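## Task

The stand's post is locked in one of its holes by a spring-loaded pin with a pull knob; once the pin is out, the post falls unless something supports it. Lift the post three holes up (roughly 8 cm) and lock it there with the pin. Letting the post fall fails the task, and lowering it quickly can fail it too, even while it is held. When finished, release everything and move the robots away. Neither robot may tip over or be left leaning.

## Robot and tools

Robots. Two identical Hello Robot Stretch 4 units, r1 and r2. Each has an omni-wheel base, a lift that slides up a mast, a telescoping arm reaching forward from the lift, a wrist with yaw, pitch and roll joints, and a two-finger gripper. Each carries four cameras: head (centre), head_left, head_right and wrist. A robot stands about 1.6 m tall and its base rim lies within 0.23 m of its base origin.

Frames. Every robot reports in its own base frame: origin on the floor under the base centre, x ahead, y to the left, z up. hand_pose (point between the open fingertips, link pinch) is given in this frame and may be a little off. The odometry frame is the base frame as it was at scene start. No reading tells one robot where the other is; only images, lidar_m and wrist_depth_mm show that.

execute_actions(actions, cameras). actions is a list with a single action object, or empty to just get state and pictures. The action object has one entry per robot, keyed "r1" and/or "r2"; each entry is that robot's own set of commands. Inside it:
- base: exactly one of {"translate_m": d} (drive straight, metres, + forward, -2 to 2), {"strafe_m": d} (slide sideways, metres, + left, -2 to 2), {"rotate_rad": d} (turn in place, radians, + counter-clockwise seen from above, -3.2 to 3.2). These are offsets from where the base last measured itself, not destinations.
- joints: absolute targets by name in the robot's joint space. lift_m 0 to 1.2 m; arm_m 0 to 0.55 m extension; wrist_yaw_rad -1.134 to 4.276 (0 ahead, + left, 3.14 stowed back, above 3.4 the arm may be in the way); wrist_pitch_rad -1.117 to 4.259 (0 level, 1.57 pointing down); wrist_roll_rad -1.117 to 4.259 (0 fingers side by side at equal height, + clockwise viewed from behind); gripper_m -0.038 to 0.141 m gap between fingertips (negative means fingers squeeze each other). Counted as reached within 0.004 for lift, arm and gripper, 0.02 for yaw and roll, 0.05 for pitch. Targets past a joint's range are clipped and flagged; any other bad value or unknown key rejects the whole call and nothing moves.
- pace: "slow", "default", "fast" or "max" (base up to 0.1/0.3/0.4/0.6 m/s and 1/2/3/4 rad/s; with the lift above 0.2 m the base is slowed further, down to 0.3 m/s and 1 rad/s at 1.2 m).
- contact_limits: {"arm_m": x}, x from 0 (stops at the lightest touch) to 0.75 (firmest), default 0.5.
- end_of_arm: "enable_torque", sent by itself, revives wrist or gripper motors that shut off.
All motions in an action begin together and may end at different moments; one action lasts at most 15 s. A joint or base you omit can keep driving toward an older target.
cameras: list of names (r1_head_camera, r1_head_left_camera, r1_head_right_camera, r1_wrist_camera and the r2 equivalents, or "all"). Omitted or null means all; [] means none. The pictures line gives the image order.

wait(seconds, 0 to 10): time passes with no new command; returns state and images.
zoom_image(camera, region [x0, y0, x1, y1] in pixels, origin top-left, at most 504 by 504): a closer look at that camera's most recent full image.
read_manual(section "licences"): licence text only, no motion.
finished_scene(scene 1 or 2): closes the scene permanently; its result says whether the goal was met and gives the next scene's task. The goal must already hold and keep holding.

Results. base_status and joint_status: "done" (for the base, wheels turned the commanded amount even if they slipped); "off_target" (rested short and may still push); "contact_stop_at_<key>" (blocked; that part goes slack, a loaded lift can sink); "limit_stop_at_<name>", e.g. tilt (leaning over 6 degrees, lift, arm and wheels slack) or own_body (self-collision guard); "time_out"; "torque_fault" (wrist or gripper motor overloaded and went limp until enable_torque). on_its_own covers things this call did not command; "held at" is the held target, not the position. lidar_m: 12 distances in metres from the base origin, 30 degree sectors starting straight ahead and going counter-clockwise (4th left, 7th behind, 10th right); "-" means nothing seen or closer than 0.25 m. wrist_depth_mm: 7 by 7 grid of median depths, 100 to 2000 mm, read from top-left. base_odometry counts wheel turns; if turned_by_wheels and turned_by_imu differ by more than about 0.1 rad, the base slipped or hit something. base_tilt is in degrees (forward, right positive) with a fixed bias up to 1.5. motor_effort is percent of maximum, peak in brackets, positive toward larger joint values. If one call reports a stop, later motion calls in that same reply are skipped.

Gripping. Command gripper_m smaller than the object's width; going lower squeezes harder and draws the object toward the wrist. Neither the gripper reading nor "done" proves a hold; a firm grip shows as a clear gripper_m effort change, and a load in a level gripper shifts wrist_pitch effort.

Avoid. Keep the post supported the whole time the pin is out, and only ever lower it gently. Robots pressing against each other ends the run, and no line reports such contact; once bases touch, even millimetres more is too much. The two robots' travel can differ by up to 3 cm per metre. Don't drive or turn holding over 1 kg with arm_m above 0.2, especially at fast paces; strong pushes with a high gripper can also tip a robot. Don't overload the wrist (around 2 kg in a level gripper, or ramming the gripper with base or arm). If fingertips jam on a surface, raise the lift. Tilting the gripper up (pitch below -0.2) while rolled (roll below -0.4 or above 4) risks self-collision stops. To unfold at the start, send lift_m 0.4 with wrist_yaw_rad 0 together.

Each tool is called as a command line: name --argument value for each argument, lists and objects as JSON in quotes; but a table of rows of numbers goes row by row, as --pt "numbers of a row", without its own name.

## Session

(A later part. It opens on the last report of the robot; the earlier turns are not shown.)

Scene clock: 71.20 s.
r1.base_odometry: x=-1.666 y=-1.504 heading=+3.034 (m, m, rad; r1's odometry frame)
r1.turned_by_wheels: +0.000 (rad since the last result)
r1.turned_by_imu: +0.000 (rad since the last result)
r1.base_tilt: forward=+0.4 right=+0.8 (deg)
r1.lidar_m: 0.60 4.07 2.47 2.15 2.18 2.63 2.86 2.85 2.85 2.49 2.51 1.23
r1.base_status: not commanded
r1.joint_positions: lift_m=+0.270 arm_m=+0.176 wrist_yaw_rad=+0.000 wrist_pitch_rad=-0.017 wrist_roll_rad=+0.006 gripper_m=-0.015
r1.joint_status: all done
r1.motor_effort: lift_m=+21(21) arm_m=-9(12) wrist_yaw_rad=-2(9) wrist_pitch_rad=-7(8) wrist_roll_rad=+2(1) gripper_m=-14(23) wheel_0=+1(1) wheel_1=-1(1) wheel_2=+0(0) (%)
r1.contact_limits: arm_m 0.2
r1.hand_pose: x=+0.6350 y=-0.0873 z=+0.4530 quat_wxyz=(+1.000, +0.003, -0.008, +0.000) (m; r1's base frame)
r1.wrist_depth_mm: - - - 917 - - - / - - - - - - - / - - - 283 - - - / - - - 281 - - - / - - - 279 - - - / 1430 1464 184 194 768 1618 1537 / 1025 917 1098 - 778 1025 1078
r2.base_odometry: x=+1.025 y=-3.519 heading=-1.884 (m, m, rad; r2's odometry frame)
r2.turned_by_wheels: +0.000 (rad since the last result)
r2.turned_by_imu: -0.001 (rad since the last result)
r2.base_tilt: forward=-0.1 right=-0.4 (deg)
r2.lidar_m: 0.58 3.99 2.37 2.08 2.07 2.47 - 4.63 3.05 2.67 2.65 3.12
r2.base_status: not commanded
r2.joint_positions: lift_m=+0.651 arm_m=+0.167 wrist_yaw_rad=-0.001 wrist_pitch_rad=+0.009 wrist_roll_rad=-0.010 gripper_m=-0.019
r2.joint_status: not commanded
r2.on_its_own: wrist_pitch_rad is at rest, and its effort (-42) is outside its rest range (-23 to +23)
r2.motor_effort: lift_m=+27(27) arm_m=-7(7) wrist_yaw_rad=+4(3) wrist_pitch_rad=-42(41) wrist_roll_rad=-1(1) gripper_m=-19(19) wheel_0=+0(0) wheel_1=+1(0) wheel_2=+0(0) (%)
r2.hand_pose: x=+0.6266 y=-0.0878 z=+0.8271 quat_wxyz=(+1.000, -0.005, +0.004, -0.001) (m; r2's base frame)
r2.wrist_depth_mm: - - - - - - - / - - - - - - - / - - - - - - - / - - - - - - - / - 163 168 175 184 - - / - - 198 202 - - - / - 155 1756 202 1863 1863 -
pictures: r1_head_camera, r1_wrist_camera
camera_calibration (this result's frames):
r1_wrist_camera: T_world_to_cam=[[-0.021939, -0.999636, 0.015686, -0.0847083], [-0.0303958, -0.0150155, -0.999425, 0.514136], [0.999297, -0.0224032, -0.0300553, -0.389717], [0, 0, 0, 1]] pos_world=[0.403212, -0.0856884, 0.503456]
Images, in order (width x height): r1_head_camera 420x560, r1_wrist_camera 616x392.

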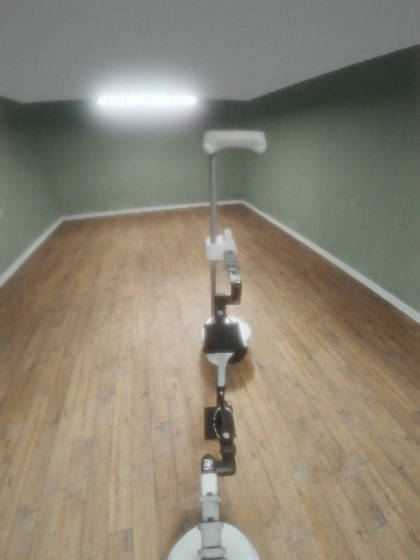

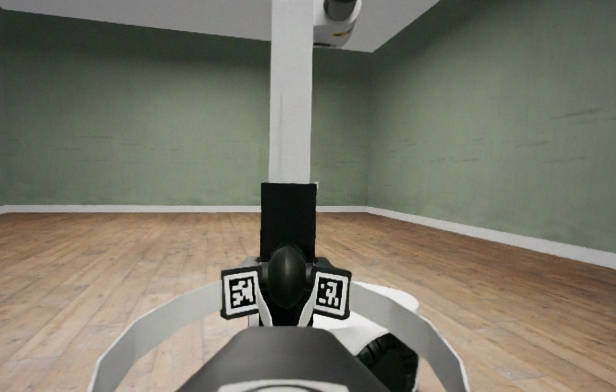

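execute_actions --actions '[{"r1": {"joints": {"gripper_m": 0.034}}}]' --cameras '["r1_head_camera", "r1_wrist_camera"]'

execute_actions --actions '[{"r1": {"joints": {"arm_m": 0.208}, "contact_limits": {"arm_m": 0.05}, "pace": "slow"}}]' --cameras '["r1_head_camera", "r1_wrist_camera", "r1_head_left_camera", "r1_head_right_camera"]'

Scene clock: 75.50 s.
r1.base_odometry: x=-1.666 y=-1.504 heading=+3.034 (m, m, rad; r1's odometry frame)
r1.turned_by_wheels: +0.000 (rad since the last result)
r1.turned_by_imu: +0.000 (rad since the last result)
r1.base_tilt: forward=+0.4 right=+0.9 (deg)
r1.lidar_m: 0.60 4.04 2.46 2.18 2.17 2.62 2.87 2.87 2.87 2.49 2.52 1.19
r1.base_status: not commanded
r1.joint_positions: lift_m=+0.270 arm_m=+0.175 wrist_yaw_rad=+0.000 wrist_pitch_rad=-0.017 wrist_roll_rad=+0.006 gripper_m=+0.034
r1.joint_status: all done
r1.motor_effort: lift_m=+21(21) arm_m=-8(9) wrist_yaw_rad=-1(6) wrist_pitch_rad=-7(7) wrist_roll_rad=+2(0) gripper_m=-3(14) wheel_0=+0(1) wheel_1=-1(1) wheel_2=+0(0) (%)
r1.hand_pose: x=+0.6347 y=-0.0875 z=+0.4530 quat_wxyz=(+1.000, +0.003, -0.008, +0.000) (m; r1's base frame)
r1.wrist_depth_mm: - - - 931 - - - / - - - - - - - / - - - 283 - - - / - - - 281 - - - / - - - 278 - - - / 1499 1499 194 282 193 1576 1576 / 1042 960 1078 - 788 1098 1078
r2.base_odometry: x=+1.025 y=-3.519 heading=-1.884 (m, m, rad; r2's odometry frame)
r2.turned_by_wheels: +0.000 (rad since the last result)
r2.turned_by_imu: -0.001 (rad since the last result)
r2.base_tilt: forward=-0.2 right=-0.4 (deg)
r2.lidar_m: 0.58 4.00 2.35 2.08 2.07 2.44 - 4.65 3.04 2.66 2.65 3.12
r2.base_status: not commanded
r2.joint_positions: lift_m=+0.651 arm_m=+0.167 wrist_yaw_rad=-0.001 wrist_pitch_rad=+0.009 wrist_roll_rad=-0.010 gripper_m=-0.019
r2.joint_status: not commanded
r2.on_its_own: wrist_pitch_rad is at rest, and its effort (-42) is outside its rest range (-23 to +23)
r2.motor_effort: lift_m=+27(27) arm_m=-7(7) wrist_yaw_rad=+4(3) wrist_pitch_rad=-42(42) wrist_roll_rad=-1(1) gripper_m=-18(19) wheel_0=+0(0) wheel_1=+0(1) wheel_2=+1(0) (%)
r2.hand_pose: x=+0.6266 y=-0.0878 z=+0.8271 quat_wxyz=(+1.000, -0.005, +0.004, -0.001) (m; r2's base frame)
r2.wrist_depth_mm: - - - - - - - / - - - - - - - / - - - - - - - / - - - - - - - / - 163 168 176 185 - - / - - 199 202 - - - / 1983 155 1756 202 1863 1863 -
pictures: r1_head_camera, r1_wrist_camera
camera_calibration (this result's frames):
r1_wrist_camera: T_world_to_cam=[[-0.0225197, -0.999623, 0.015686, -0.0845115], [-0.0304046, -0.0149979, -0.999425, 0.514133], [0.999284, -0.0229837, -0.0300554, -0.389517], [0, 0, 0, 1]] pos_world=[0.402967, -0.0857213, 0.503456]
Images, in order (width x height): r1_head_camera 420x560, r1_wrist_camera 616x392.

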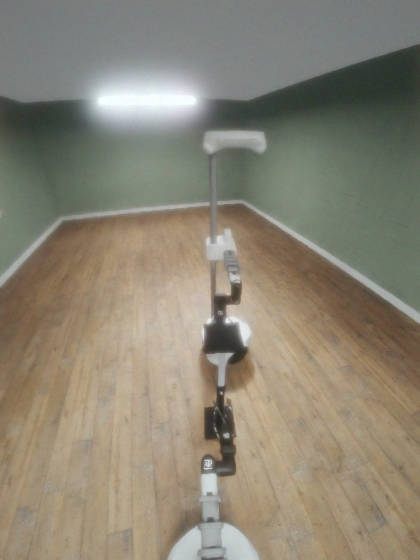

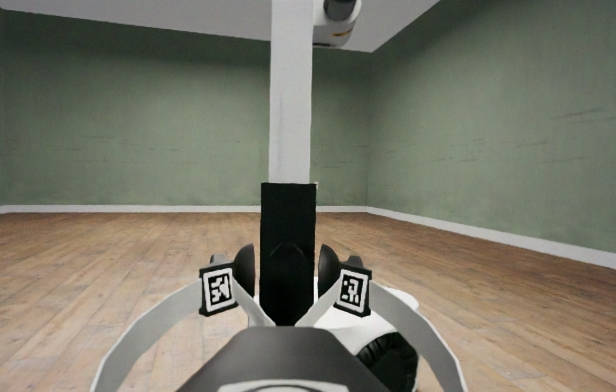

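Scene clock: 76.93 s.
r1.base_odometry: x=-1.666 y=-1.504 heading=+3.034 (m, m, rad; r1's odometry frame)
r1.turned_by_wheels: +0.000 (rad since the last result)
r1.turned_by_imu: +0.000 (rad since the last result)
r1.base_tilt: forward=+0.4 right=+0.8 (deg)
r1.lidar_m: 0.56 4.07 2.49 2.19 2.19 2.62 2.83 2.87 2.84 2.46 2.48 1.23
r1.base_status: not commanded
r1.joint_positions: lift_m=+0.270 arm_m=+0.206 wrist_yaw_rad=+0.000 wrist_pitch_rad=-0.017 wrist_roll_rad=+0.006 gripper_m=+0.034
r1.joint_status: all done
r1.motor_effort: lift_m=+21(21) arm_m=+9(9) wrist_yaw_rad=-1(1) wrist_pitch_rad=-8(8) wrist_roll_rad=+1(1) gripper_m=-6(5) wheel_0=+0(1) wheel_1=-1(1) wheel_2=+0(0) (%)
r1.contact_limits: arm_m 0.05
r1.hand_pose: x=+0.6657 y=-0.0875 z=+0.4530 quat_wxyz=(+1.000, +0.003, -0.008, +0.000) (m; r1's base frame)
r1.wrist_depth_mm: - - - 251 - - - / - - - 252 - - - / - - - 253 - - - / - - - 250 - - - / - - - 247 - - - / 1464 1464 193 217 193 1537 1537 / 1025 946 1098 - 741 1078 1098
r2.base_odometry: x=+1.025 y=-3.519 heading=-1.884 (m, m, rad; r2's odometry frame)
r2.turned_by_wheels: +0.000 (rad since the last result)
r2.turned_by_imu: +0.000 (rad since the last result)
r2.base_tilt: forward=-0.2 right=-0.4 (deg)
r2.lidar_m: 0.59 3.98 2.36 2.08 2.08 2.43 - 4.65 3.01 2.66 2.65 3.13
r2.base_status: not commanded
r2.joint_positions: lift_m=+0.651 arm_m=+0.167 wrist_yaw_rad=-0.001 wrist_pitch_rad=+0.009 wrist_roll_rad=-0.010 gripper_m=-0.019
r2.joint_status: not commanded
r2.on_its_own: wrist_pitch_rad is at rest, and its effort (-42) is outside its rest range (-23 to +23)
r2.motor_effort: lift_m=+27(27) arm_m=-8(7) wrist_yaw_rad=+4(4) wrist_pitch_rad=-42(42) wrist_roll_rad=-2(1) gripper_m=-19(18) wheel_0=+0(0) wheel_1=+0(0) wheel_2=+1(1) (%)
r2.hand_pose: x=+0.6266 y=-0.0878 z=+0.8271 quat_wxyz=(+1.000, -0.005, +0.004, -0.001) (m; r2's base frame)
r2.wrist_depth_mm: - - - - - - - / - - - - - - - / - - - - - - - / - - - - - - - / - 163 168 176 184 - - / - - 200 202 - - - / 1983 155 1808 202 1808 1863 -
pictures: r1_head_camera, r1_head_left_camera, r1_head_right_camera, r1_wrist_camera
camera_calibration (this result's frames):
r1_wrist_camera: T_world_to_cam=[[-0.0224981, -0.999624, 0.015686, -0.0838219], [-0.030404, -0.0149986, -0.999425, 0.515075], [0.999284, -0.0229621, -0.0300551, -0.42048], [0, 0, 0, 1]] pos_world=[0.433954, -0.0857201, 0.503456]
Images, in order (width x height): r1_head_camera 420x560, r1_head_left_camera 420x672, r1_head_right_camera 420x672, r1_wrist_camera 616x392.

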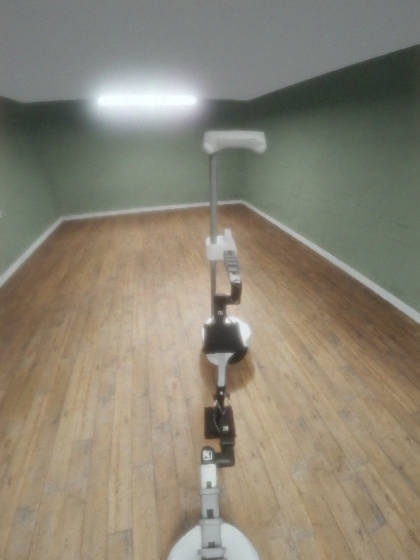

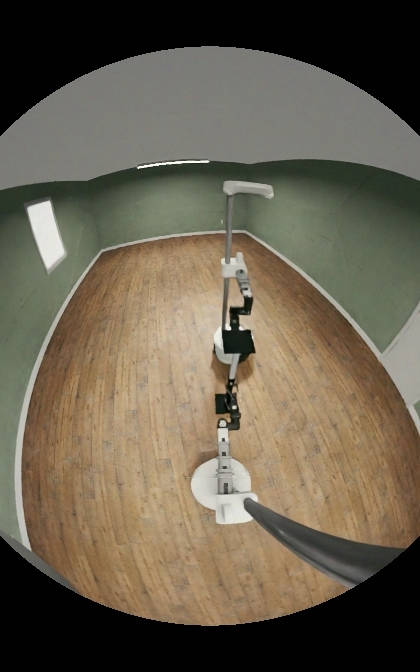

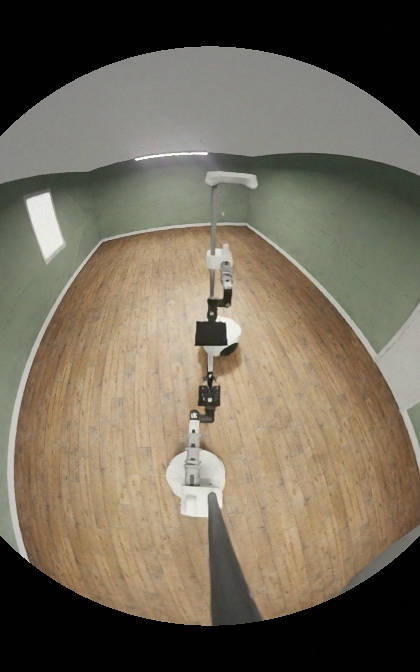

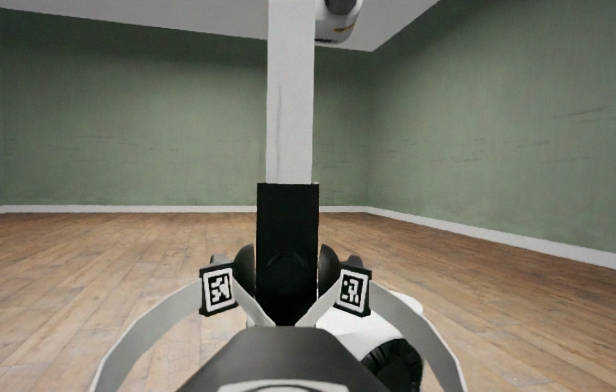

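zoom_image --camera "r1_head_camera" --region '[195, 375, 245, 435]'

zoom_image --camera "r1_wrist_camera" --region '[220, 220, 360, 330]'

zoom_image --camera "r1_head_left_camera" --region '[205, 370, 255, 420]'

Region (195, 375, 245, 435) of r1_head_camera's 420x560 image, scaled by 8.400, with more detail than that image has.

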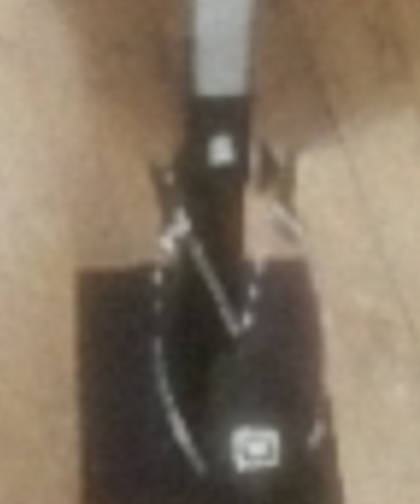

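Region (220, 220, 360, 330) of r1_wrist_camera's 616x392 image, scaled by 3.600; it fills the top 396 rows of this view, and the rest is white.

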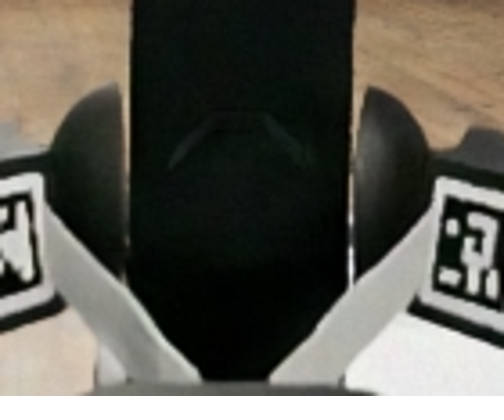

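Region (205, 370, 255, 420) of r1_head_left_camera's 420x672 image, scaled by 10.080, with more detail than that image has.

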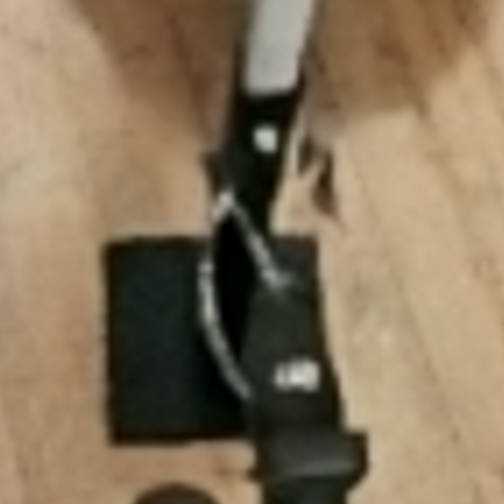

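execute_actions --actions '[{"r1": {"joints": {"gripper_m": 0.012}}}]' --cameras '["r1_head_camera", "r1_wrist_camera"]'

zoom_image --camera "r1_wrist_camera" --region '[220, 220, 360, 330]'

zoom_image --camera "r1_head_camera" --region '[195, 375, 245, 435]'

Scene clock: 80.80 s.
r1.base_odometry: x=-1.666 y=-1.504 heading=+3.034 (m, m, rad; r1's odometry frame)
r1.turned_by_wheels: +0.000 (rad since the last result)
r1.turned_by_imu: +0.000 (rad since the last result)
r1.base_tilt: forward=+0.4 right=+0.8 (deg)
r1.lidar_m: 0.59 4.06 2.49 2.19 2.19 2.61 2.85 2.86 2.85 2.48 2.50 1.19
r1.base_status: not commanded
r1.joint_positions: lift_m=+0.270 arm_m=+0.207 wrist_yaw_rad=+0.001 wrist_pitch_rad=-0.017 wrist_roll_rad=+0.006 gripper_m=+0.012
r1.joint_status: all done
r1.motor_effort: lift_m=+21(20) arm_m=+8(9) wrist_yaw_rad=-3(3) wrist_pitch_rad=-6(7) wrist_roll_rad=+1(0) gripper_m=-11(10) wheel_0=+1(0) wheel_1=-1(1) wheel_2=+0(1) (%)
r1.hand_pose: x=+0.6660 y=-0.0872 z=+0.4530 quat_wxyz=(+1.000, +0.003, -0.008, +0.000) (m; r1's base frame)
r1.wrist_depth_mm: - - - 251 - - - / - - - 252 - - - / - - - 253 - - - / - - - 250 - - - / - - - 247 - - - / 1430 1464 187 213 189 1537 1576 / 1042 917 1098 - 741 991 1118
r2.base_odometry: x=+1.025 y=-3.519 heading=-1.884 (m, m, rad; r2's odometry frame)
r2.turned_by_wheels: +0.000 (rad since the last result)
r2.turned_by_imu: -0.001 (rad since the last result)
r2.base_tilt: forward=-0.1 right=-0.4 (deg)
r2.lidar_m: 0.59 3.98 2.32 2.08 2.07 2.47 - 4.64 3.03 2.65 2.65 3.13
r2.base_status: not commanded
r2.joint_positions: lift_m=+0.651 arm_m=+0.167 wrist_yaw_rad=-0.001 wrist_pitch_rad=+0.009 wrist_roll_rad=-0.010 gripper_m=-0.019
r2.joint_status: not commanded
r2.on_its_own: wrist_pitch_rad is at rest, and its effort (-42) is outside its rest range (-23 to +23)
r2.motor_effort: lift_m=+27(27) arm_m=-7(7) wrist_yaw_rad=+4(3) wrist_pitch_rad=-42(42) wrist_roll_rad=-2(1) gripper_m=-18(19) wheel_0=+0(0) wheel_1=+0(1) wheel_2=+0(0) (%)
r2.hand_pose: x=+0.6266 y=-0.0878 z=+0.8271 quat_wxyz=(+1.000, -0.005, +0.004, -0.001) (m; r2's base frame)
r2.wrist_depth_mm: - - - - - - - / - - - - - - - / - - - - - - - / - - - - - - - / - 163 168 176 185 - - / - - 200 202 - - - / 1983 155 1808 202 1863 1921 -
pictures: r1_head_camera, r1_wrist_camera
camera_calibration (this result's frames):
r1_wrist_camera: T_world_to_cam=[[-0.0215091, -0.999646, 0.0156861, -0.084192], [-0.0303893, -0.0150287, -0.999425, 0.515074], [0.999307, -0.0219735, -0.0300553, -0.420632], [0, 0, 0, 1]] pos_world=[0.434183, -0.085664, 0.503456]
Images, in order (width x height): r1_head_camera 420x560, r1_wrist_camera 616x392.

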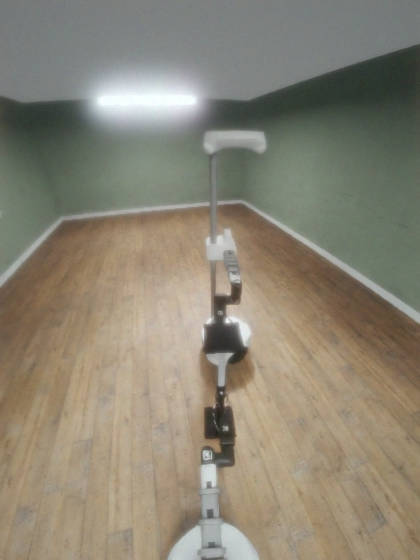

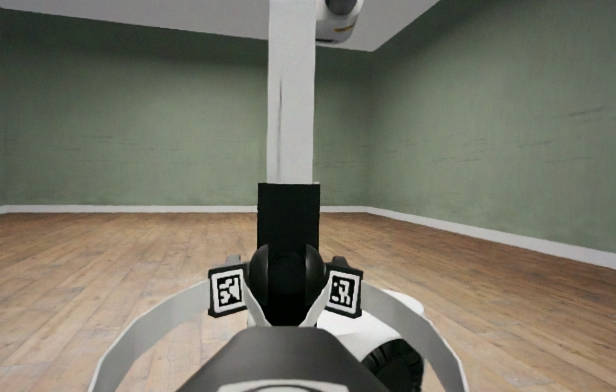

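Region (220, 220, 360, 330) of r1_wrist_camera's 616x392 image, scaled by 3.600; it fills the top 396 rows of this view, and the rest is white.

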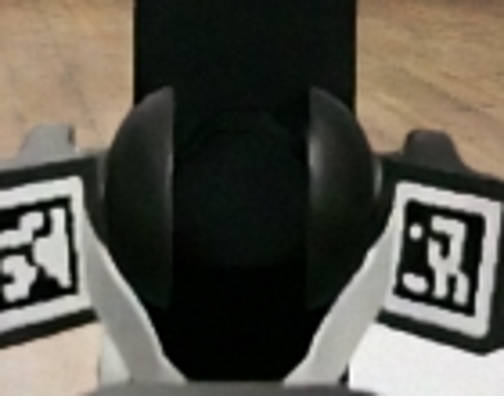

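Region (195, 375, 245, 435) of r1_head_camera's 420x560 image, scaled by 8.400, with more detail than that image has.

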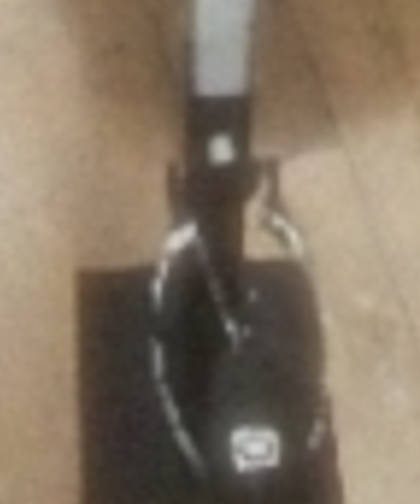

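execute_actions --actions '[{"r1": {"joints": {"gripper_m": -0.015}}}]' --cameras '[]'

execute_actions --actions '[{"r1": {"joints": {"arm_m": 0.196}, "contact_limits": {"arm_m": 0.3}, "pace": "slow"}}]' --cameras '["r1_head_camera", "r1_wrist_camera"]'

zoom_image --camera "r1_wrist_camera" --region '[220, 220, 360, 330]'

zoom_image --camera "r1_head_camera" --region '[195, 375, 245, 435]'

Scene clock: 83.07 s.
r1.base_odometry: x=-1.666 y=-1.504 heading=+3.034 (m, m, rad; r1's odometry frame)
r1.turned_by_wheels: +0.000 (rad since the last result)
r1.turned_by_imu: +0.000 (rad since the last result)
r1.base_tilt: forward=+0.4 right=+0.8 (deg)
r1.lidar_m: 0.62 4.08 2.47 2.18 2.16 2.63 2.85 2.86 2.87 2.47 2.51 1.19
r1.base_status: not commanded
r1.joint_positions: lift_m=+0.270 arm_m=+0.207 wrist_yaw_rad=+0.003 wrist_pitch_rad=-0.016 wrist_roll_rad=+0.006 gripper_m=-0.014
r1.joint_status: all done
r1.motor_effort: lift_m=+21(21) arm_m=+5(8) wrist_yaw_rad=-10(10) wrist_pitch_rad=-8(8) wrist_roll_rad=+1(2) gripper_m=-24(24) wheel_0=+1(0) wheel_1=-1(1) wheel_2=+1(2) (%)
r1.hand_pose: x=+0.6667 y=-0.0865 z=+0.4529 quat_wxyz=(+1.000, +0.003, -0.008, +0.002) (m; r1's base frame)
r1.wrist_depth_mm: - - - 251 - - - / - - - 251 - - - / - - - 251 - - - / - - - 247 - - - / - - - 247 - - - / 1464 1336 190 210 186 1537 1618 / 1042 976 1098 - 750 1008 1098
r2.base_odometry: x=+1.025 y=-3.519 heading=-1.884 (m, m, rad; r2's odometry frame)
r2.turned_by_wheels: +0.000 (rad since the last result)
r2.turned_by_imu: -0.001 (rad since the last result)
r2.base_tilt: forward=-0.2 right=-0.4 (deg)
r2.lidar_m: 0.59 3.97 2.35 2.07 2.07 2.46 - 4.65 3.02 2.65 2.64 3.13
r2.base_status: not commanded
r2.joint_positions: lift_m=+0.651 arm_m=+0.167 wrist_yaw_rad=-0.001 wrist_pitch_rad=+0.009 wrist_roll_rad=-0.010 gripper_m=-0.019
r2.joint_status: not commanded
r2.on_its_own: wrist_pitch_rad is at rest, and its effort (-42) is outside its rest range (-23 to +23)
r2.motor_effort: lift_m=+27(27) arm_m=-7(7) wrist_yaw_rad=+5(4) wrist_pitch_rad=-42(42) wrist_roll_rad=-1(1) gripper_m=-16(17) wheel_0=+0(0) wheel_1=+0(0) wheel_2=+0(0) (%)
r2.hand_pose: x=+0.6266 y=-0.0878 z=+0.8271 quat_wxyz=(+1.000, -0.005, +0.004, -0.001) (m; r2's base frame)
r2.wrist_depth_mm: - - - - - - - / - - - - - - - / - - - - - - - / - - - - - - - / - 164 168 176 184 - - / - - 200 202 - - - / - 155 1808 202 1808 1863 -
pictures: none
No camera images: the call's "cameras" was empty. Leave "cameras" out to get every camera's image.

Scene clock: 84.03 s.
r1.base_odometry: x=-1.666 y=-1.504 heading=+3.034 (m, m, rad; r1's odometry frame)
r1.turned_by_wheels: +0.000 (rad since the last result)
r1.turned_by_imu: +0.000 (rad since the last result)
r1.base_tilt: forward=+0.4 right=+0.8 (deg)
r1.lidar_m: 0.59 4.04 2.45 2.18 2.19 2.62 2.84 2.87 2.87 2.48 2.51 1.22
r1.base_status: not commanded
r1.joint_positions: lift_m=+0.270 arm_m=+0.198 wrist_yaw_rad=+0.003 wrist_pitch_rad=-0.016 wrist_roll_rad=+0.006 gripper_m=-0.014
r1.joint_status: all done
r1.motor_effort: lift_m=+21(21) arm_m=-13(13) wrist_yaw_rad=-11(10) wrist_pitch_rad=-10(8) wrist_roll_rad=+2(2) gripper_m=-22(21) wheel_0=+0(1) wheel_1=-1(1) wheel_2=+2(2) (%)
r1.contact_limits: arm_m 0.3
r1.hand_pose: x=+0.6579 y=-0.0864 z=+0.4529 quat_wxyz=(+1.000, +0.003, -0.008, +0.002) (m; r1's base frame)
r1.wrist_depth_mm: - - - 917 - - - / - - - - - - - / - - - 260 - - - / - - - 256 - - - / - - - 229 - - - / 1430 1336 190 217 185 1537 1576 / 991 976 1118 - 768 1025 1078
r2.base_odometry: x=+1.025 y=-3.519 heading=-1.884 (m, m, rad; r2's odometry frame)
r2.turned_by_wheels: +0.000 (rad since the last result)
r2.turned_by_imu: +0.000 (rad since the last result)
r2.base_tilt: forward=-0.2 right=-0.4 (deg)
r2.lidar_m: 0.58 3.99 2.35 2.08 2.07 2.44 - 4.64 3.02 2.65 2.65 3.15
r2.base_status: not commanded
r2.joint_positions: lift_m=+0.651 arm_m=+0.167 wrist_yaw_rad=-0.001 wrist_pitch_rad=+0.005 wrist_roll_rad=-0.010 gripper_m=-0.019
r2.joint_status: not commanded
r2.on_its_own: wrist_pitch_rad is at rest, and its effort (-33) is outside its rest range (-23 to +23)
r2.motor_effort: lift_m=+26(27) arm_m=-7(7) wrist_yaw_rad=+4(4) wrist_pitch_rad=-33(42) wrist_roll_rad=-1(1) gripper_m=-19(19) wheel_0=+0(0) wheel_1=+1(1) wheel_2=+1(1) (%)
r2.hand_pose: x=+0.6266 y=-0.0878 z=+0.8281 quat_wxyz=(+1.000, -0.005, +0.003, -0.001) (m; r2's base frame)
r2.wrist_depth_mm: - - - - - - - / - - - - - - - / - - - - - - - / - - - - - - - / - 159 163 172 180 - - / - - 199 202 - - - / - 155 1808 201 1808 1921 -
pictures: r1_head_camera, r1_wrist_camera
camera_calibration (this result's frames):
r1_wrist_camera: T_world_to_cam=[[-0.0188774, -0.999699, 0.015695, -0.0853461], [-0.0307549, -0.0151098, -0.999413, 0.514951], [0.999349, -0.019349, -0.0304604, -0.412167], [0, 0, 0, 1]] pos_world=[0.426125, -0.0855146, 0.503433]
Images, in order (width x height): r1_head_camera 420x560, r1_wrist_camera 616x392.

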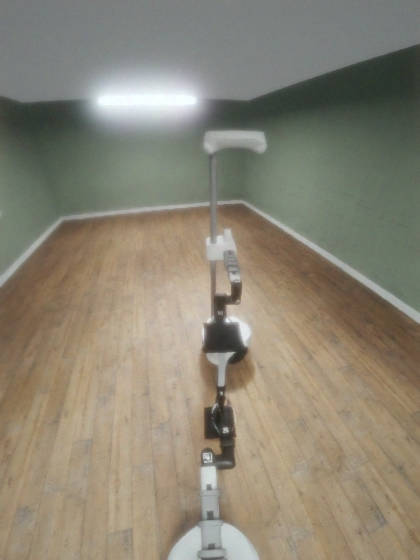

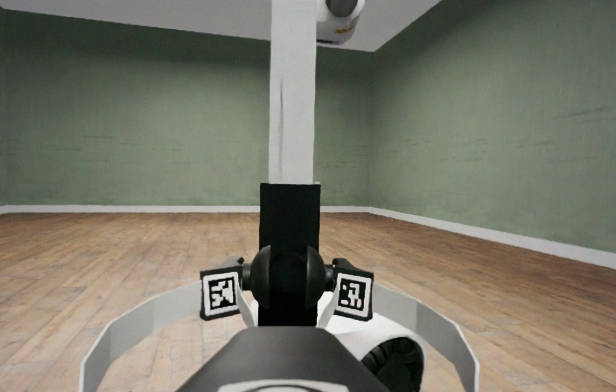

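Region (220, 220, 360, 330) of r1_wrist_camera's 616x392 image, scaled by 3.600; it fills the top 396 rows of this view, and the rest is white.

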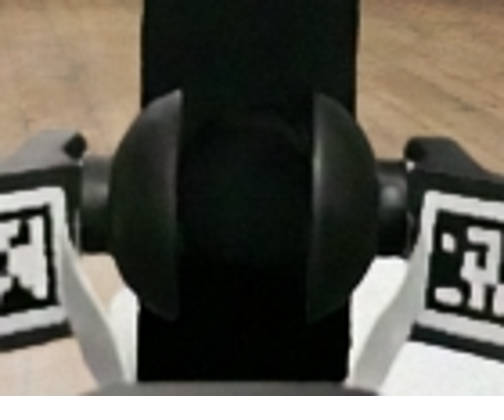

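Region (195, 375, 245, 435) of r1_head_camera's 420x560 image, scaled by 8.400, with more detail than that image has.

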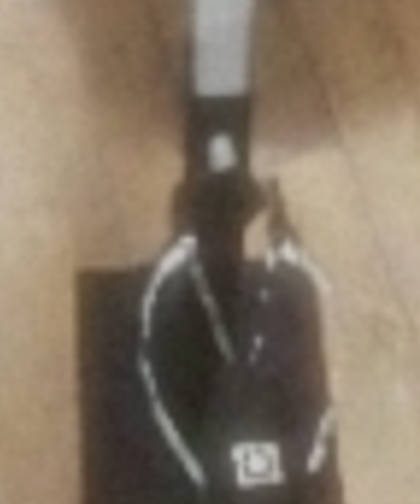

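execute_actions --actions '[{"r2": {"joints": {"lift_m": 0.685}, "pace": "slow"}}]' --cameras '["r1_head_camera", "r1_wrist_camera", "r2_wrist_camera"]'

Scene clock: 87.17 s.
r1.base_odometry: x=-1.666 y=-1.504 heading=+3.034 (m, m, rad; r1's odometry frame)
r1.turned_by_wheels: +0.000 (rad since the last result)
r1.turned_by_imu: +0.000 (rad since the last result)
r1.base_tilt: forward=+0.3 right=+0.8 (deg)
r1.lidar_m: 0.60 4.05 2.46 2.17 2.20 2.63 2.84 2.88 2.85 2.50 2.50 1.22
r1.base_status: not commanded
r1.joint_positions: lift_m=+0.270 arm_m=+0.198 wrist_yaw_rad=+0.003 wrist_pitch_rad=-0.016 wrist_roll_rad=+0.006 gripper_m=-0.014
r1.joint_status: not commanded
r1.motor_effort: lift_m=+20(20) arm_m=-12(13) wrist_yaw_rad=-12(11) wrist_pitch_rad=-10(8) wrist_roll_rad=+1(1) gripper_m=-25(23) wheel_0=+0(0) wheel_1=-1(1) wheel_2=+2(2) (%)
r1.hand_pose: x=+0.6579 y=-0.0864 z=+0.4529 quat_wxyz=(+1.000, +0.003, -0.008, +0.002) (m; r1's base frame)
r1.wrist_depth_mm: - - - 891 - - - / - - - - - - - / - - - 262 - - - / - - - 257 - - - / - - - 229 - - - / 1464 1308 189 217 186 1576 1537 / 1008 976 1098 - 768 1008 1098
r2.base_odometry: x=+1.025 y=-3.519 heading=-1.884 (m, m, rad; r2's odometry frame)
r2.turned_by_wheels: +0.000 (rad since the last result)
r2.turned_by_imu: -0.001 (rad since the last result)
r2.base_tilt: forward=-0.1 right=-0.4 (deg)
r2.lidar_m: 0.57 3.98 2.35 2.08 2.08 2.45 - 4.62 3.04 2.65 2.66 3.13
r2.base_status: not commanded
r2.joint_positions: lift_m=+0.684 arm_m=+0.167 wrist_yaw_rad=-0.001 wrist_pitch_rad=+0.007 wrist_roll_rad=-0.010 gripper_m=-0.019
r2.joint_status: all done
r2.on_its_own: wrist_pitch_rad is at rest, and its effort (-37) is outside its rest range (-23 to +23)
r2.motor_effort: lift_m=+26(31) arm_m=-7(7) wrist_yaw_rad=+3(4) wrist_pitch_rad=-37(39) wrist_roll_rad=-2(1) gripper_m=-17(19) wheel_0=+0(0) wheel_1=+0(0) wheel_2=+0(1) (%)
r2.hand_pose: x=+0.6266 y=-0.0878 z=+0.8607 quat_wxyz=(+1.000, -0.005, +0.003, -0.001) (m; r2's base frame)
r2.wrist_depth_mm: - - - - - - - / - - - - - - - / - - - - - - - / - - - - - - - / - 161 165 173 182 - - / - - 199 202 - - - / - 155 1863 201 1921 1921 -
pictures: r1_head_camera, r1_wrist_camera, r2_wrist_camera
camera_calibration (this result's frames):
r1_wrist_camera: T_world_to_cam=[[-0.0189055, -0.999698, 0.0156949, -0.0853358], [-0.0307552, -0.0151088, -0.999413, 0.51495], [0.999348, -0.0193771, -0.0304603, -0.412159], [0, 0, 0, 1]] pos_world=[0.426114, -0.0855162, 0.503433]
r2_wrist_camera: T_world_to_cam=[[-0.0349416, -0.998689, 0.0374191, -0.109154], [0.00594935, -0.0376492, -0.999273, 0.917262], [0.999372, -0.0346936, 0.00725707, -0.414767], [0, 0, 0, 1]] pos_world=[0.405235, -0.0888665, 0.92369]
Images, in order (width x height): r1_head_camera 420x560, r1_wrist_camera 616x392, r2_wrist_camera 616x392.

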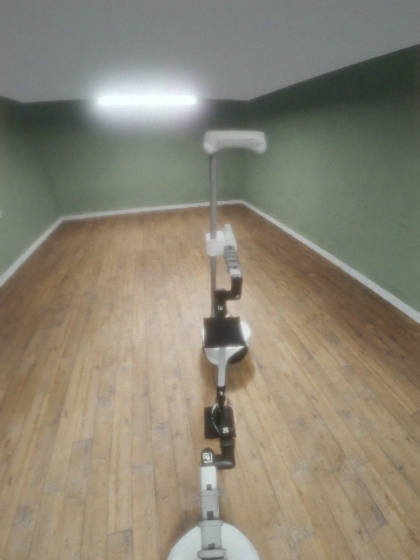

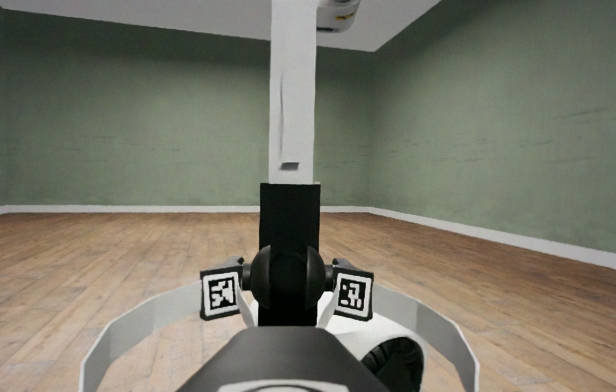

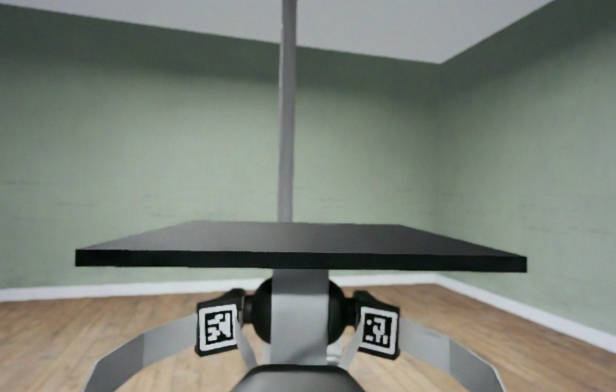

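execute_actions --actions '[{"r2": {"joints": {"lift_m": 0.714}, "pace": "slow"}}]' --cameras '["r1_wrist_camera", "r2_wrist_camera"]'

zoom_image --camera "r1_wrist_camera" --region '[240, 80, 340, 200]'

Scene clock: 89.10 s.
r1.base_odometry: x=-1.666 y=-1.504 heading=+3.034 (m, m, rad; r1's odometry frame)
r1.turned_by_wheels: +0.000 (rad since the last result)
r1.turned_by_imu: +0.000 (rad since the last result)
r1.base_tilt: forward=+0.3 right=+0.8 (deg)
r1.lidar_m: 0.60 4.07 2.46 2.18 2.18 2.63 2.85 2.86 2.87 2.48 2.50 1.23
r1.base_status: not commanded
r1.joint_positions: lift_m=+0.270 arm_m=+0.198 wrist_yaw_rad=+0.003 wrist_pitch_rad=-0.016 wrist_roll_rad=+0.006 gripper_m=-0.014
r1.joint_status: not commanded
r1.motor_effort: lift_m=+21(21) arm_m=-13(13) wrist_yaw_rad=-12(11) wrist_pitch_rad=-9(9) wrist_roll_rad=+2(1) gripper_m=-23(23) wheel_0=+0(0) wheel_1=-1(1) wheel_2=+2(2) (%)
r1.hand_pose: x=+0.6579 y=-0.0864 z=+0.4529 quat_wxyz=(+1.000, +0.003, -0.008, +0.002) (m; r1's base frame)
r1.wrist_depth_mm: - - - 960 - - - / - - - - - - - / - - - 262 - - - / - - - 257 - - - / - - - 229 - - - / 1464 1366 190 217 185 1537 1576 / 1025 976 1060 - 759 1008 1098
r2.base_odometry: x=+1.025 y=-3.519 heading=-1.884 (m, m, rad; r2's odometry frame)
r2.turned_by_wheels: +0.000 (rad since the last result)
r2.turned_by_imu: +0.000 (rad since the last result)
r2.base_tilt: forward=-0.1 right=-0.5 (deg)
r2.lidar_m: 0.59 3.97 2.34 2.07 2.08 2.45 - 4.65 3.04 2.64 2.67 3.11
r2.base_status: not commanded
r2.joint_positions: lift_m=+0.713 arm_m=+0.167 wrist_yaw_rad=-0.001 wrist_pitch_rad=+0.007 wrist_roll_rad=-0.010 gripper_m=-0.019
r2.joint_status: all done
r2.on_its_own: wrist_pitch_rad is at rest, and its effort (-37) is outside its rest range (-23 to +23)
r2.motor_effort: lift_m=+26(25) arm_m=-8(8) wrist_yaw_rad=+4(4) wrist_pitch_rad=-37(38) wrist_roll_rad=-1(1) gripper_m=-17(18) wheel_0=+0(1) wheel_1=+1(0) wheel_2=+1(0) (%)
r2.hand_pose: x=+0.6266 y=-0.0878 z=+0.8897 quat_wxyz=(+1.000, -0.005, +0.003, -0.001) (m; r2's base frame)
r2.wrist_depth_mm: - - - - - - - / - - - - - - - / - - - - - - - / - - - - - - - / - 160 166 173 182 - - / - - 199 202 - - - / - 155 1983 201 - - -
pictures: r1_wrist_camera, r2_wrist_camera
camera_calibration (this result's frames):
r1_wrist_camera: T_world_to_cam=[[-0.0189139, -0.999698, 0.0156949, -0.0853327], [-0.0307554, -0.0151086, -0.999413, 0.51495], [0.999348, -0.0193855, -0.0304603, -0.412157], [0, 0, 0, 1]] pos_world=[0.426111, -0.0855167, 0.503433]
r2_wrist_camera: T_world_to_cam=[[-0.034944, -0.998689, 0.0374173, -0.110237], [0.00599819, -0.0376491, -0.999273, 0.946234], [0.999371, -0.0346942, 0.00730593, -0.415019], [0, 0, 0, 1]] pos_world=[0.405231, -0.0888666, 0.952703]
Images, in order (width x height): r1_wrist_camera 616x392, r2_wrist_camera 616x392.

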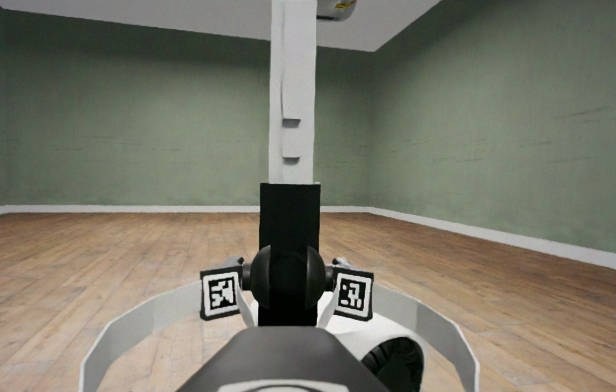

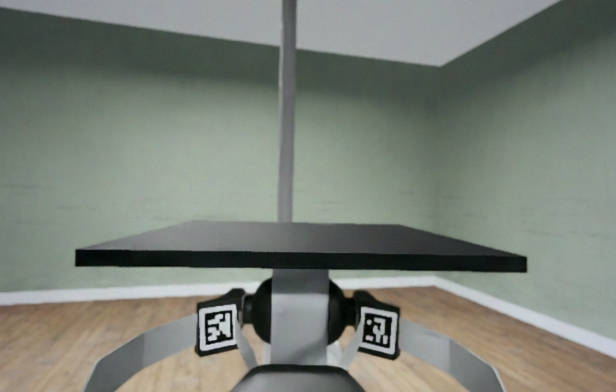

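Region (240, 80, 340, 200) of r1_wrist_camera's 616x392 image, scaled by 4.200.

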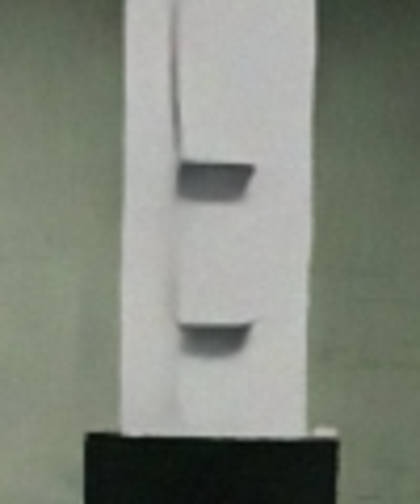

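execute_actions --actions '[{"r1": {"joints": {"gripper_m": 0.05}}, "r2": {"joints": {"lift_m": 0.719}, "pace": "slow"}}]' --cameras '["r1_wrist_camera"]'

execute_actions --actions '[{"r1": {"joints": {"arm_m": 0.17}, "pace": "slow"}, "r2": {"joints": {"lift_m": 0.730}, "pace": "slow"}}]' --cameras '["r1_head_camera", "r1_wrist_camera", "r2_wrist_camera"]'

Scene clock: 91.80 s.
r1.base_odometry: x=-1.666 y=-1.504 heading=+3.034 (m, m, rad; r1's odometry frame)
r1.turned_by_wheels: +0.000 (rad since the last result)
r1.turned_by_imu: +0.000 (rad since the last result)
r1.base_tilt: forward=+0.3 right=+0.8 (deg)
r1.lidar_m: 0.60 4.06 2.49 2.18 2.19 2.59 2.84 2.88 2.88 2.49 2.53 1.21
r1.base_status: not commanded
r1.joint_positions: lift_m=+0.270 arm_m=+0.197 wrist_yaw_rad=+0.000 wrist_pitch_rad=-0.017 wrist_roll_rad=+0.006 gripper_m=+0.050
r1.joint_status: all done
r1.motor_effort: lift_m=+21(21) arm_m=-7(13) wrist_yaw_rad=+1(10) wrist_pitch_rad=-5(9) wrist_roll_rad=+2(2) gripper_m=-4(24) wheel_0=+1(0) wheel_1=-1(1) wheel_2=+2(2) (%)
r1.hand_pose: x=+0.6566 y=-0.0875 z=+0.4532 quat_wxyz=(+1.000, +0.003, -0.009, +0.000) (m; r1's base frame)
r1.wrist_depth_mm: - - - 259 - - - / - - - 262 - - - / - - - 263 - - - / - - - 259 - - - / - - - 257 - - - / 1464 1464 258 256 202 1576 1618 / 1025 976 1098 - 759 1042 1098
r2.base_odometry: x=+1.025 y=-3.519 heading=-1.884 (m, m, rad; r2's odometry frame)
r2.turned_by_wheels: +0.000 (rad since the last result)
r2.turned_by_imu: -0.001 (rad since the last result)
r2.base_tilt: forward=-0.1 right=-0.4 (deg)
r2.lidar_m: 0.58 3.99 2.34 2.08 2.08 2.48 - 4.66 3.03 2.66 2.67 3.14
r2.base_status: not commanded
r2.joint_positions: lift_m=+0.718 arm_m=+0.167 wrist_yaw_rad=+0.000 wrist_pitch_rad=+0.013 wrist_roll_rad=-0.010 gripper_m=-0.019
r2.joint_status: all done
r2.on_its_own: wrist_pitch_rad is at rest, and its effort (-53) is outside its rest range (-23 to +23)
r2.motor_effort: lift_m=+28(31) arm_m=-7(7) wrist_yaw_rad=+2(4) wrist_pitch_rad=-53(54) wrist_roll_rad=-1(1) gripper_m=-18(19) wheel_0=+0(0) wheel_1=+0(1) wheel_2=+0(1) (%)
r2.hand_pose: x=+0.6266 y=-0.0876 z=+0.8928 quat_wxyz=(+1.000, -0.005, +0.006, +0.000) (m; r2's base frame)
r2.wrist_depth_mm: - - - - - - - / - - - - - - - / - - - - - - - / - - - - - - - / - 170 173 181 154 158 - / - - 202 201 - - - / - 155 1921 202 1983 1983 -
pictures: r1_wrist_camera
camera_calibration (this result's frames):
r1_wrist_camera: T_world_to_cam=[[-0.0225758, -0.999622, 0.0156748, -0.0839942], [-0.0299027, -0.0149967, -0.99944, 0.514619], [0.999298, -0.0230319, -0.0295528, -0.411562], [0, 0, 0, 1]] pos_world=[0.424765, -0.085724, 0.503484]
Images, in order (width x height): r1_wrist_camera 616x392.

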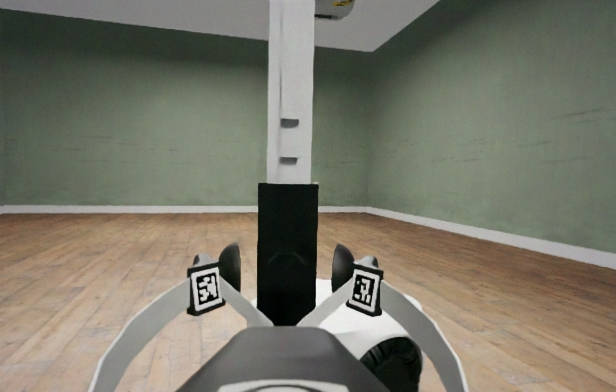

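Scene clock: 93.10 s.
r1.base_odometry: x=-1.666 y=-1.504 heading=+3.034 (m, m, rad; r1's odometry frame)
r1.turned_by_wheels: +0.000 (rad since the last result)
r1.turned_by_imu: +0.000 (rad since the last result)
r1.base_tilt: forward=+0.4 right=+0.8 (deg)
r1.lidar_m: 0.62 4.03 2.44 2.16 2.21 2.63 2.87 2.85 2.85 2.50 2.48 1.21
r1.base_status: not commanded
r1.joint_positions: lift_m=+0.270 arm_m=+0.172 wrist_yaw_rad=+0.000 wrist_pitch_rad=-0.017 wrist_roll_rad=+0.006 gripper_m=+0.050
r1.joint_status: all done
r1.motor_effort: lift_m=+21(21) arm_m=-9(9) wrist_yaw_rad=-1(1) wrist_pitch_rad=-6(5) wrist_roll_rad=+2(1) gripper_m=-3(5) wheel_0=+1(0) wheel_1=-1(1) wheel_2=+2(2) (%)
r1.hand_pose: x=+0.6309 y=-0.0875 z=+0.4532 quat_wxyz=(+1.000, +0.003, -0.009, +0.000) (m; r1's base frame)
r1.wrist_depth_mm: - - - 1025 - - - / - - - - - - - / - - - 289 - - - / - - - 285 - - - / - - - 283 - - - / 1430 1430 878 285 201 1576 1576 / 1042 976 1078 - 788 1025 1098
r2.base_odometry: x=+1.025 y=-3.519 heading=-1.884 (m, m, rad; r2's odometry frame)
r2.turned_by_wheels: +0.000 (rad since the last result)
r2.turned_by_imu: +0.000 (rad since the last result)
r2.base_tilt: forward=-0.1 right=-0.5 (deg)
r2.lidar_m: 0.59 3.99 2.35 2.07 2.08 2.43 - 4.65 3.02 2.66 2.64 3.14
r2.base_status: not commanded
r2.joint_positions: lift_m=+0.729 arm_m=+0.167 wrist_yaw_rad=+0.000 wrist_pitch_rad=+0.016 wrist_roll_rad=-0.010 gripper_m=-0.019
r2.joint_status: all done
r2.on_its_own: wrist_pitch_rad is at rest, and its effort (-63) is outside its rest range (-23 to +23)
r2.motor_effort: lift_m=+29(30) arm_m=-7(7) wrist_yaw_rad=+1(1) wrist_pitch_rad=-63(69) wrist_roll_rad=-1(1) gripper_m=-20(20) wheel_0=+0(0) wheel_1=+0(0) wheel_2=+0(1) (%)
r2.hand_pose: x=+0.6266 y=-0.0875 z=+0.9028 quat_wxyz=(+1.000, -0.005, +0.008, +0.000) (m; r2's base frame)
r2.wrist_depth_mm: - - - - - - - / - - - - - - - / - - - - - - - / - - - - - - - / - 144 148 153 158 165 - / - - 204 202 - - - / - 155 1921 202 1983 1983 -
pictures: r1_head_camera, r1_wrist_camera, r2_wrist_camera
camera_calibration (this result's frames):
r1_wrist_camera: T_world_to_cam=[[-0.022508, -0.999624, 0.0156748, -0.0845961], [-0.0299016, -0.0149986, -0.99944, 0.513852], [0.999299, -0.0229641, -0.0295528, -0.38595], [0, 0, 0, 1]] pos_world=[0.399141, -0.0857202, 0.503484]
r2_wrist_camera: T_world_to_cam=[[-0.0337555, -0.998718, 0.0377245, -0.111506], [-0.00308271, -0.0376418, -0.999287, 0.965034], [0.999425, -0.0338477, -0.00180814, -0.406883], [0, 0, 0, 1]] pos_world=[0.40586, -0.0888099, 0.967816]
Images, in order (width x height): r1_head_camera 420x560, r1_wrist_camera 616x392, r2_wrist_camera 616x392.

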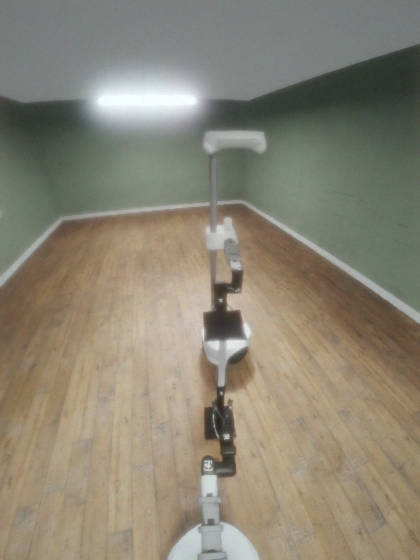

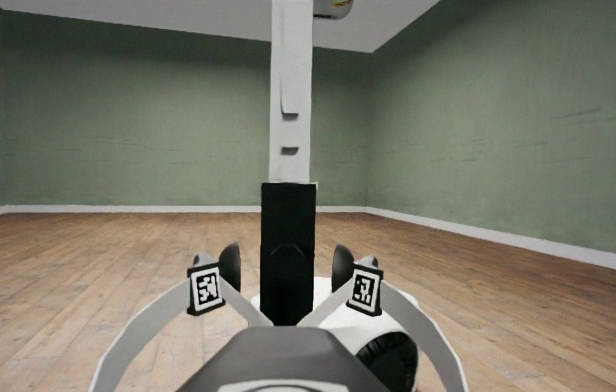

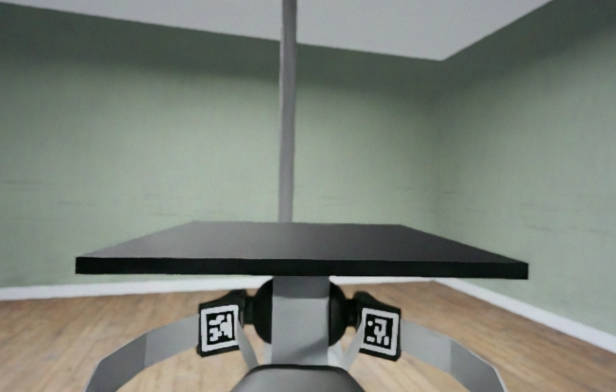

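zoom_image --camera "r1_wrist_camera" --region '[240, 80, 340, 200]'

zoom_image --camera "r1_head_camera" --region '[195, 365, 245, 425]'

Region (240, 80, 340, 200) of r1_wrist_camera's 616x392 image, scaled by 4.200.

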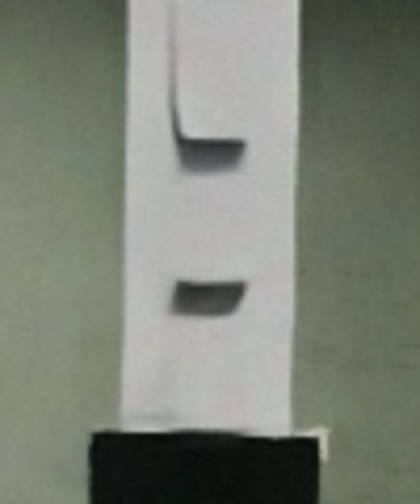

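Region (195, 365, 245, 425) of r1_head_camera's 420x560 image, scaled by 8.400, with more detail than that image has.

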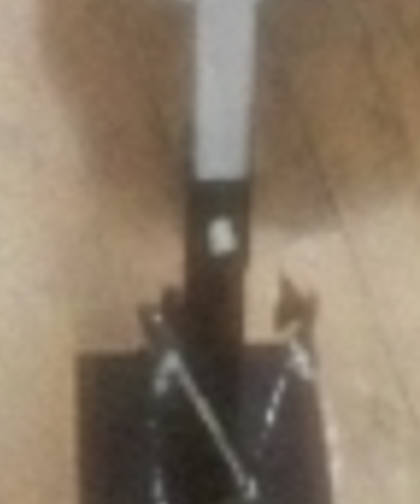

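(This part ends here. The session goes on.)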